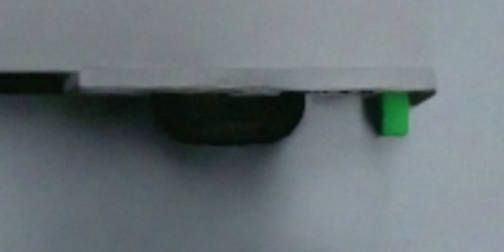

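Emit:
execute_actions([
  {"r1":{"joints":{"gripper_m":0.064,"lift_m":0.904}}},
], cameras=[])

Emit:
execute_actions([
  {"r1":{"joints":{"arm_m":0.425},"contact_limits":{"arm_m":0.15}}},
], cameras=[])

Emit:
execute_actions([
  {"r1":{"base":{"strafe_m":0.004},"joints":{"gripper_m":0.04,"lift_m":0.902}}},
], cameras=["r1_wrist_camera"])

Emit:
zoom_image(camera="r1_wrist_camera", region=[170, 190, 420, 330])

Scene clock: 40.87 s.
r1.base_odometry: x=-0.084 y=-0.704 heading=-0.405 (m, m, rad; r1's odometry frame)
r1.turned_by_wheels: +0.000 (rad since the last result)
r1.turned_by_imu: +0.000 (rad since the last result)
r1.base_tilt: forward=-0.1 right=-0.3 (deg)
r1.lidar_m: 0.35 0.37 1.74 1.88 1.94 1.69 1.61 1.70 2.41 1.33 0.48 0.36
r1.base_status: not commanded
r1.joint_positions: lift_m=+0.904 arm_m=+0.387 wrist_yaw_rad=+0.000 wrist_pitch_rad=+1.450 wrist_roll_rad=+0.060 gripper_m=+0.064
r1.joint_status: all done
r1.motor_effort: lift_m=+23(22) arm_m=-10(10) wrist_yaw_rad=-1(2) wrist_pitch_rad=-2(1) wrist_roll_rad=+0(3) gripper_m=-3(5) wheel_0=+1(1) wheel_1=-1(1) wheel_2=+0(0) (%)
r1.hand_pose: x=+0.5922 y=-0.0874 z=+0.7956 quat_wxyz=(+0.748, +0.022, +0.663, -0.020) (m; r1's base frame)
r1.wrist_depth_mm: 259 215 219 221 271 273 274 / 256 213 216 219 268 271 274 / 255 213 215 216 265 270 272 / 252 255 258 259 264 266 270 / 253 254 256 259 262 264 266 / 250 251 252 257 257 263 264 / 247 250 252 - 258 262 263
r2.base_odometry: x=+1.212 y=+1.376 heading=-0.530 (m, m, rad; r2's odometry frame)
r2.turned_by_wheels: +0.000 (rad since the last result)
r2.turned_by_imu: +0.001 (rad since the last result)
r2.base_tilt: forward=+0.2 right=-0.2 (deg)
r2.lidar_m: 0.61 0.64 1.23 2.10 2.22 3.02 0.84 0.90 2.74 2.64 1.24 0.68
r2.base_status: not commanded
r2.joint_positions: lift_m=+0.900 arm_m=+0.002 wrist_yaw_rad=+0.000 wrist_pitch_rad=+0.012 wrist_roll_rad=+0.012 gripper_m=+0.057
r2.joint_status: not commanded
r2.motor_effort: lift_m=+21(21) arm_m=+0(0) wrist_yaw_rad=-1(1) wrist_pitch_rad=-6(6) wrist_roll_rad=-1(2) gripper_m=-3(2) wheel_0=+2(2) wheel_1=+2(2) wheel_2=+0(0) (%)
r2.hand_pose: x=+0.4610 y=-0.0873 z=+1.0745 quat_wxyz=(+1.000, +0.006, +0.006, +0.000) (m; r2's base frame)
r2.wrist_depth_mm: 715 - - - - - 627 / 707 - - - - - 627 / 699 - - - - - 627 / 691 - - - - - 634 / 683 - - - - - 634 / 647 741 195 683 202 640 627 / 512 466 477 108 477 415 436
pictures: none
No camera images: the call's "cameras" was empty. Leave "cameras" out to get every camera's image.

Scene clock: 41.77 s.
r1.base_odometry: x=-0.084 y=-0.704 heading=-0.405 (m, m, rad; r1's odometry frame)
r1.turned_by_wheels: +0.000 (rad since the last result)
r1.turned_by_imu: +0.000 (rad since the last result)
r1.base_tilt: forward=+0.0 right=-0.3 (deg)
r1.lidar_m: 0.34 0.36 1.73 1.86 1.93 1.69 1.60 1.71 2.40 1.34 0.51 0.37
r1.base_status: not commanded
r1.joint_positions: lift_m=+0.904 arm_m=+0.423 wrist_yaw_rad=+0.000 wrist_pitch_rad=+1.450 wrist_roll_rad=+0.060 gripper_m=+0.064
r1.joint_status: all done
r1.motor_effort: lift_m=+23(23) arm_m=+9(9) wrist_yaw_rad=-1(1) wrist_pitch_rad=-2(1) wrist_roll_rad=+0(1) gripper_m=-3(1) wheel_0=+1(1) wheel_1=-1(1) wheel_2=+0(0) (%)
r1.contact_limits: arm_m 0.15
r1.hand_pose: x=+0.6289 y=-0.0874 z=+0.7956 quat_wxyz=(+0.748, +0.022, +0.663, -0.020) (m; r1's base frame)
r1.wrist_depth_mm: 259 215 219 220 270 273 276 / 256 213 216 218 268 270 274 / 255 212 213 216 266 268 271 / 253 212 213 214 263 266 270 / 251 253 215 258 260 264 267 / 249 250 253 257 257 263 265 / 248 249 253 - 258 259 262
r2.base_odometry: x=+1.212 y=+1.376 heading=-0.530 (m, m, rad; r2's odometry frame)
r2.turned_by_wheels: +0.000 (rad since the last result)
r2.turned_by_imu: +0.000 (rad since the last result)
r2.base_tilt: forward=+0.1 right=-0.3 (deg)
r2.lidar_m: 0.63 0.65 1.22 2.10 2.18 3.03 0.83 0.89 2.74 2.64 1.23 0.64
r2.base_status: not commanded
r2.joint_positions: lift_m=+0.900 arm_m=+0.002 wrist_yaw_rad=+0.000 wrist_pitch_rad=+0.012 wrist_roll_rad=+0.012 gripper_m=+0.057
r2.joint_status: not commanded
r2.motor_effort: lift_m=+21(21) arm_m=-1(0) wrist_yaw_rad=-1(1) wrist_pitch_rad=-6(6) wrist_roll_rad=+0(1) gripper_m=-3(2) wheel_0=+2(2) wheel_1=+2(2) wheel_2=+0(0) (%)
r2.hand_pose: x=+0.4610 y=-0.0873 z=+1.0745 quat_wxyz=(+1.000, +0.006, +0.006, +0.000) (m; r2's base frame)
r2.wrist_depth_mm: 715 - - - - - 627 / 707 - - - - - 627 / 699 - - - - - 627 / 691 - - - - - 627 / 683 - - - - - 627 / 647 750 195 683 202 640 627 / 508 462 477 108 477 415 436
pictures: none
No camera images: the call's "cameras" was empty. Leave "cameras" out to get every camera's image.

Scene clock: 42.77 s.
r1.base_odometry: x=-0.082 y=-0.700 heading=-0.405 (m, m, rad; r1's odometry frame)
r1.turned_by_wheels: +0.000 (rad since the last result)
r1.turned_by_imu: +0.000 (rad since the last result)
r1.base_tilt: forward=-0.1 right=-0.4 (deg)
r1.lidar_m: 0.34 0.35 1.75 1.87 1.92 1.70 1.62 1.71 2.40 1.31 0.48 0.36
r1.base_status: done
r1.joint_positions: lift_m=+0.902 arm_m=+0.423 wrist_yaw_rad=+0.000 wrist_pitch_rad=+1.451 wrist_roll_rad=+0.060 gripper_m=+0.040
r1.joint_status: all done
r1.motor_effort: lift_m=+18(21) arm_m=+9(9) wrist_yaw_rad=-1(0) wrist_pitch_rad=-2(3) wrist_roll_rad=+0(1) gripper_m=-7(7) wheel_0=-2(6) wheel_1=+1(3) wheel_2=+0(0) (%)
r1.hand_pose: x=+0.6289 y=-0.0874 z=+0.7940 quat_wxyz=(+0.748, +0.022, +0.663, -0.020) (m; r1's base frame)
r1.wrist_depth_mm: 257 213 216 217 268 271 273 / 255 211 214 216 266 270 271 / 252 210 212 213 264 266 268 / 251 208 211 213 263 266 266 / 250 252 213 216 259 263 265 / 247 249 196 254 197 260 262 / 245 248 251 - 256 258 260
r2.base_odometry: x=+1.212 y=+1.376 heading=-0.530 (m, m, rad; r2's odometry frame)
r2.turned_by_wheels: +0.000 (rad since the last result)
r2.turned_by_imu: +0.000 (rad since the last result)
r2.base_tilt: forward=+0.1 right=-0.2 (deg)
r2.lidar_m: 0.62 0.66 1.22 2.11 2.19 3.02 0.84 0.89 2.73 2.63 1.20 0.66
r2.base_status: not commanded
r2.joint_positions: lift_m=+0.900 arm_m=+0.002 wrist_yaw_rad=+0.000 wrist_pitch_rad=+0.012 wrist_roll_rad=+0.012 gripper_m=+0.057
r2.joint_status: not commanded
r2.motor_effort: lift_m=+21(21) arm_m=+0(0) wrist_yaw_rad=-1(1) wrist_pitch_rad=-6(7) wrist_roll_rad=-2(2) gripper_m=-3(3) wheel_0=+2(2) wheel_1=+2(2) wheel_2=+0(0) (%)
r2.hand_pose: x=+0.4610 y=-0.0873 z=+1.0745 quat_wxyz=(+1.000, +0.006, +0.006, +0.000) (m; r2's base frame)
r2.wrist_depth_mm: 723 - - - - - 627 / 707 - - - - - 634 / 699 - - - - - 634 / 691 - - - - - 627 / 683 - - - - - 634 / 647 750 195 683 202 634 627 / 512 462 473 108 477 415 433
pictures: r1_wrist_camera
camera_calibration (this result's frames):
r1_wrist_camera: T_world_to_cam=[[-0.0612021, -0.997778, 0.0263132, -0.0776082], [-0.995119, 0.0589521, -0.0791345, 0.739676], [0.0774075, -0.031028, -0.996517, 0.968186], [0, 0, 0, 1]] pos_world=[0.656372, -0.0910004, 1.02539]
Images, in order (width x height): r1_wrist_camera 616x392.

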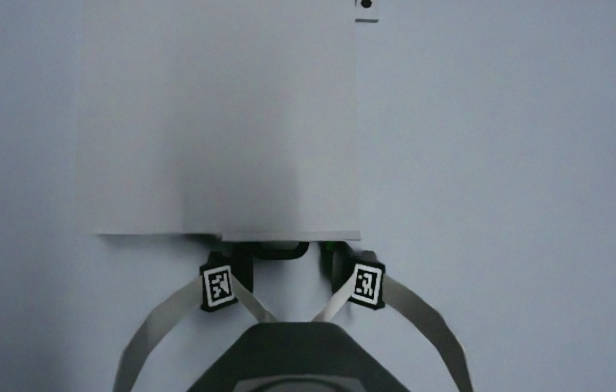

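Region (170, 190, 420, 330) of r1_wrist_camera's 616x392 image, scaled by 2.016; it fills the top 282 rows of this view, and the rest is white.

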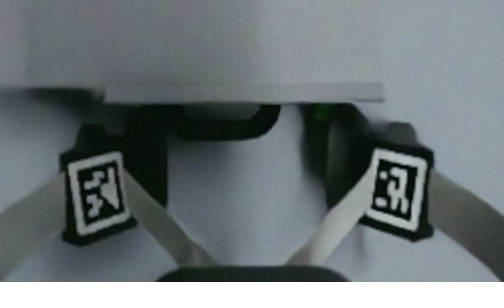

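Emit:
execute_actions([
  {"r1":{"joints":{"arm_m":0.435},"contact_limits":{"arm_m":0.25},"pace":"slow"}},
], cameras=["r1_wrist_camera"])

Emit:
zoom_image(camera="r1_wrist_camera", region=[170, 190, 420, 330])

Scene clock: 43.80 s.
r1.base_odometry: x=-0.082 y=-0.700 heading=-0.405 (m, m, rad; r1's odometry frame)
r1.turned_by_wheels: +0.000 (rad since the last result)
r1.turned_by_imu: +0.000 (rad since the last result)
r1.base_tilt: forward=+0.0 right=-0.4 (deg)
r1.lidar_m: 0.35 0.38 1.74 1.86 1.96 1.67 1.61 1.71 2.41 1.35 0.48 0.36
r1.base_status: not commanded
r1.joint_positions: lift_m=+0.902 arm_m=+0.433 wrist_yaw_rad=-0.004 wrist_pitch_rad=+1.461 wrist_roll_rad=+0.060 gripper_m=+0.040
r1.joint_status: all done
r1.on_its_own: wrist_pitch_rad is at rest, and its effort (-32) is outside its rest range (-23 to +23)
r1.motor_effort: lift_m=+18(19) arm_m=+12(13) wrist_yaw_rad=+8(10) wrist_pitch_rad=-32(32) wrist_roll_rad=-1(2) gripper_m=-6(6) wheel_0=-2(2) wheel_1=+1(1) wheel_2=-2(2) (%)
r1.contact_limits: arm_m 0.25
r1.hand_pose: x=+0.6350 y=-0.0875 z=+0.7936 quat_wxyz=(+0.744, +0.024, +0.667, -0.021) (m; r1's base frame)
r1.wrist_depth_mm: 253 211 213 216 265 270 270 / 253 209 211 215 264 266 270 / 251 209 211 213 263 265 267 / 249 208 210 213 259 263 266 / 248 249 210 214 259 262 264 / 248 249 198 254 191 259 262 / 246 247 249 - 256 258 262
r2.base_odometry: x=+1.212 y=+1.376 heading=-0.530 (m, m, rad; r2's odometry frame)
r2.turned_by_wheels: +0.000 (rad since the last result)
r2.turned_by_imu: +0.000 (rad since the last result)
r2.base_tilt: forward=+0.1 right=-0.2 (deg)
r2.lidar_m: 0.61 0.65 1.22 2.09 2.20 3.05 0.83 0.89 2.73 2.62 1.21 0.65
r2.base_status: not commanded
r2.joint_positions: lift_m=+0.900 arm_m=+0.002 wrist_yaw_rad=+0.000 wrist_pitch_rad=+0.012 wrist_roll_rad=+0.012 gripper_m=+0.057
r2.joint_status: not commanded
r2.motor_effort: lift_m=+21(21) arm_m=+0(0) wrist_yaw_rad=-1(1) wrist_pitch_rad=-6(6) wrist_roll_rad=-2(2) gripper_m=-3(3) wheel_0=+2(2) wheel_1=+2(2) wheel_2=+0(0) (%)
r2.hand_pose: x=+0.4610 y=-0.0873 z=+1.0745 quat_wxyz=(+1.000, +0.006, +0.006, +0.000) (m; r2's base frame)
r2.wrist_depth_mm: 715 - - - - - 627 / 699 - - - - - 634 / 691 - - - - - 627 / 683 - - - - - 634 / 683 - - - - - 634 / 654 750 195 683 202 640 627 / 508 462 480 108 477 418 433
pictures: r1_wrist_camera
camera_calibration (this result's frames):
r1_wrist_camera: T_world_to_cam=[[-0.0643, -0.997567, 0.0269456, -0.0758433], [-0.995685, 0.0623215, -0.0687578, 0.738203], [0.0669112, -0.0312505, -0.997269, 0.974605], [0, 0, 0, 1]] pos_world=[0.664929, -0.0912078, 1.02474]
Images, in order (width x height): r1_wrist_camera 616x392.

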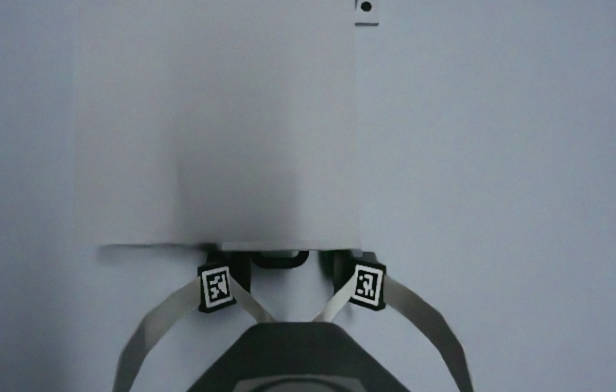

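Region (170, 190, 420, 330) of r1_wrist_camera's 616x392 image, scaled by 2.016; it fills the top 282 rows of this view, and the rest is white.

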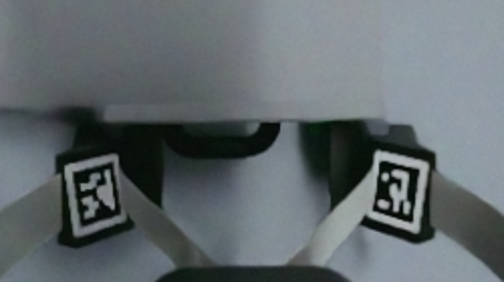

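Deeper now. Squeeze harder while lowering.

Emit:
execute_actions([
  {"r1":{"joints":{"gripper_m":-0.01,"lift_m":0.888},"pace":"slow"}},
], cameras=["r1_wrist_camera"])

Emit:
zoom_image(camera="r1_wrist_camera", region=[170, 190, 420, 330])

Scene clock: 45.90 s.
r1.base_odometry: x=-0.082 y=-0.700 heading=-0.405 (m, m, rad; r1's odometry frame)
r1.turned_by_wheels: +0.000 (rad since the last result)
r1.turned_by_imu: +0.000 (rad since the last result)
r1.base_tilt: forward=+0.0 right=-0.4 (deg)
r1.lidar_m: 0.36 0.38 1.75 1.88 1.96 1.68 1.61 1.71 2.40 1.33 0.50 0.37
r1.base_status: not commanded
r1.joint_positions: lift_m=+0.888 arm_m=+0.433 wrist_yaw_rad=-0.005 wrist_pitch_rad=+1.459 wrist_roll_rad=+0.061 gripper_m=-0.009
r1.joint_status: all done
r1.on_its_own: wrist_pitch_rad is at rest, and its effort (-28) is outside its rest range (-23 to +23)
r1.motor_effort: lift_m=+21(21) arm_m=+11(12) wrist_yaw_rad=+13(13) wrist_pitch_rad=-28(35) wrist_roll_rad=-4(5) gripper_m=-22(21) wheel_0=-1(1) wheel_1=+1(1) wheel_2=-5(5) (%)
r1.hand_pose: x=+0.6356 y=-0.0876 z=+0.7795 quat_wxyz=(+0.745, +0.024, +0.666, -0.022) (m; r1's base frame)
r1.wrist_depth_mm: 236 195 197 199 249 252 254 / 213 193 196 198 247 249 254 / 213 193 195 196 246 249 252 / 212 192 193 196 244 247 250 / 233 233 193 196 243 247 247 / 233 232 186 238 187 243 247 / 230 233 235 - 241 243 246
r2.base_odometry: x=+1.212 y=+1.376 heading=-0.530 (m, m, rad; r2's odometry frame)
r2.turned_by_wheels: +0.000 (rad since the last result)
r2.turned_by_imu: +0.001 (rad since the last result)
r2.base_tilt: forward=+0.2 right=-0.2 (deg)
r2.lidar_m: 0.61 0.65 1.25 2.09 2.21 3.04 0.85 0.86 2.73 2.61 1.20 0.65
r2.base_status: not commanded
r2.joint_positions: lift_m=+0.900 arm_m=+0.002 wrist_yaw_rad=+0.000 wrist_pitch_rad=+0.012 wrist_roll_rad=+0.012 gripper_m=+0.057
r2.joint_status: not commanded
r2.motor_effort: lift_m=+21(21) arm_m=+0(0) wrist_yaw_rad=-1(1) wrist_pitch_rad=-6(6) wrist_roll_rad=+0(2) gripper_m=-3(2) wheel_0=+2(2) wheel_1=+2(2) wheel_2=+0(0) (%)
r2.hand_pose: x=+0.4610 y=-0.0873 z=+1.0745 quat_wxyz=(+1.000, +0.006, +0.006, +0.000) (m; r2's base frame)
r2.wrist_depth_mm: 715 - - - - - 634 / 707 - - - - - 627 / 699 - - - - - 627 / 691 - - - - - 634 / 683 - - - - - 634 / 647 750 195 691 202 640 627 / 512 462 477 108 477 415 433
pictures: r1_wrist_camera
camera_calibration (this result's frames):
r1_wrist_camera: T_world_to_cam=[[-0.0665736, -0.997424, 0.0267107, -0.0738206], [-0.995424, 0.0645533, -0.0704573, 0.739145], [0.0685515, -0.0312791, -0.997157, 0.95932], [0, 0, 0, 1]] pos_world=[0.665085, -0.091338, 1.01064]
Images, in order (width x height): r1_wrist_camera 616x392.

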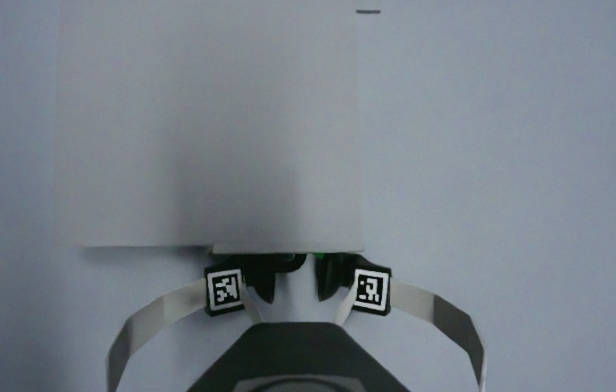

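Region (170, 190, 420, 330) of r1_wrist_camera's 616x392 image, scaled by 2.016; it fills the top 282 rows of this view, and the rest is white.

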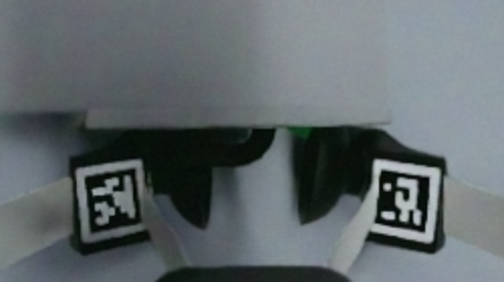

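Emit:
execute_actions([
  {"r1":{"joints":{"arm_m":0.415},"pace":"slow"}},
], cameras=["r1_wrist_camera"])

Emit:
zoom_image(camera="r1_wrist_camera", region=[170, 190, 420, 330])

Scene clock: 47.20 s.
r1.base_odometry: x=-0.082 y=-0.700 heading=-0.406 (m, m, rad; r1's odometry frame)
r1.turned_by_wheels: -0.001 (rad since the last result)
r1.turned_by_imu: -0.001 (rad since the last result)
r1.base_tilt: forward=+0.0 right=-0.3 (deg)
r1.lidar_m: 0.35 0.37 1.74 1.87 1.92 1.67 1.62 1.71 2.42 1.34 0.50 0.38
r1.base_status: not commanded
r1.joint_positions: lift_m=+0.888 arm_m=+0.417 wrist_yaw_rad=-0.002 wrist_pitch_rad=+1.447 wrist_roll_rad=+0.061 gripper_m=-0.010
r1.joint_status: all done
r1.motor_effort: lift_m=+22(22) arm_m=-11(10) wrist_yaw_rad=+3(12) wrist_pitch_rad=+7(28) wrist_roll_rad=-3(6) gripper_m=-14(21) wheel_0=-12(12) wheel_1=-3(3) wheel_2=-6(7) (%)
r1.hand_pose: x=+0.6232 y=-0.0875 z=+0.7798 quat_wxyz=(+0.749, +0.023, +0.662, -0.021) (m; r1's base frame)
r1.wrist_depth_mm: 199 200 203 206 256 259 263 / 198 198 200 204 255 257 262 / 216 198 200 202 252 254 257 / 215 195 198 200 250 252 255 / 236 238 241 205 248 250 252 / 234 236 181 202 185 248 251 / 231 234 236 - 244 247 249
r2.base_odometry: x=+1.212 y=+1.376 heading=-0.530 (m, m, rad; r2's odometry frame)
r2.turned_by_wheels: +0.000 (rad since the last result)
r2.turned_by_imu: +0.000 (rad since the last result)
r2.base_tilt: forward=+0.1 right=-0.2 (deg)
r2.lidar_m: 0.61 0.66 1.23 2.09 2.22 3.04 0.84 0.89 2.72 2.62 1.21 0.64
r2.base_status: not commanded
r2.joint_positions: lift_m=+0.900 arm_m=+0.002 wrist_yaw_rad=+0.000 wrist_pitch_rad=+0.012 wrist_roll_rad=+0.012 gripper_m=+0.057
r2.joint_status: not commanded
r2.motor_effort: lift_m=+21(21) arm_m=-1(0) wrist_yaw_rad=-1(1) wrist_pitch_rad=-6(6) wrist_roll_rad=-4(1) gripper_m=-2(2) wheel_0=+2(2) wheel_1=+2(2) wheel_2=+0(0) (%)
r2.hand_pose: x=+0.4610 y=-0.0873 z=+1.0745 quat_wxyz=(+1.000, +0.006, +0.006, +0.000) (m; r2's base frame)
r2.wrist_depth_mm: 715 - - - - - 627 / 707 - - - - - 627 / 699 - - - - - 627 / 683 - - - - - 627 / 683 - - - - - 627 / 647 750 195 683 202 640 627 / 508 462 477 108 477 415 433
pictures: r1_wrist_camera
camera_calibration (this result's frames):
r1_wrist_camera: T_world_to_cam=[[-0.0633825, -0.99765, 0.0260153, -0.0760305], [-0.994714, 0.061043, -0.0825655, 0.735522], [0.0807834, -0.031111, -0.996246, 0.952214], [0, 0, 0, 1]] pos_world=[0.649893, -0.091126, 1.01135]
Images, in order (width x height): r1_wrist_camera 616x392.

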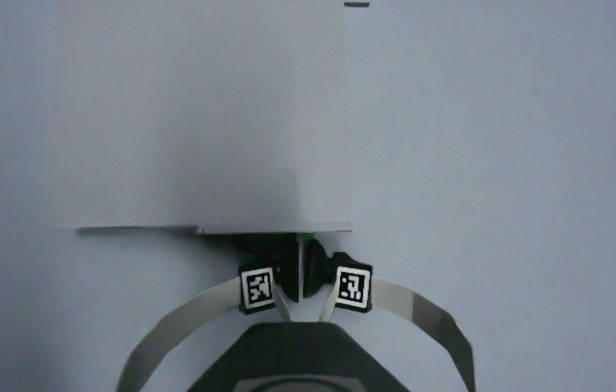

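Region (170, 190, 420, 330) of r1_wrist_camera's 616x392 image, scaled by 2.016; it fills the top 282 rows of this view, and the rest is white.

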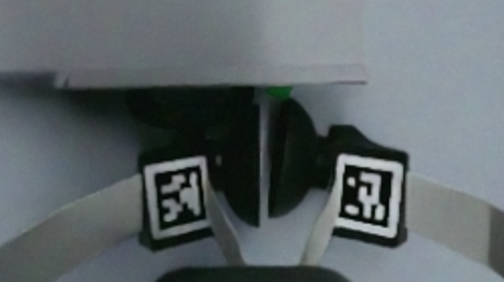

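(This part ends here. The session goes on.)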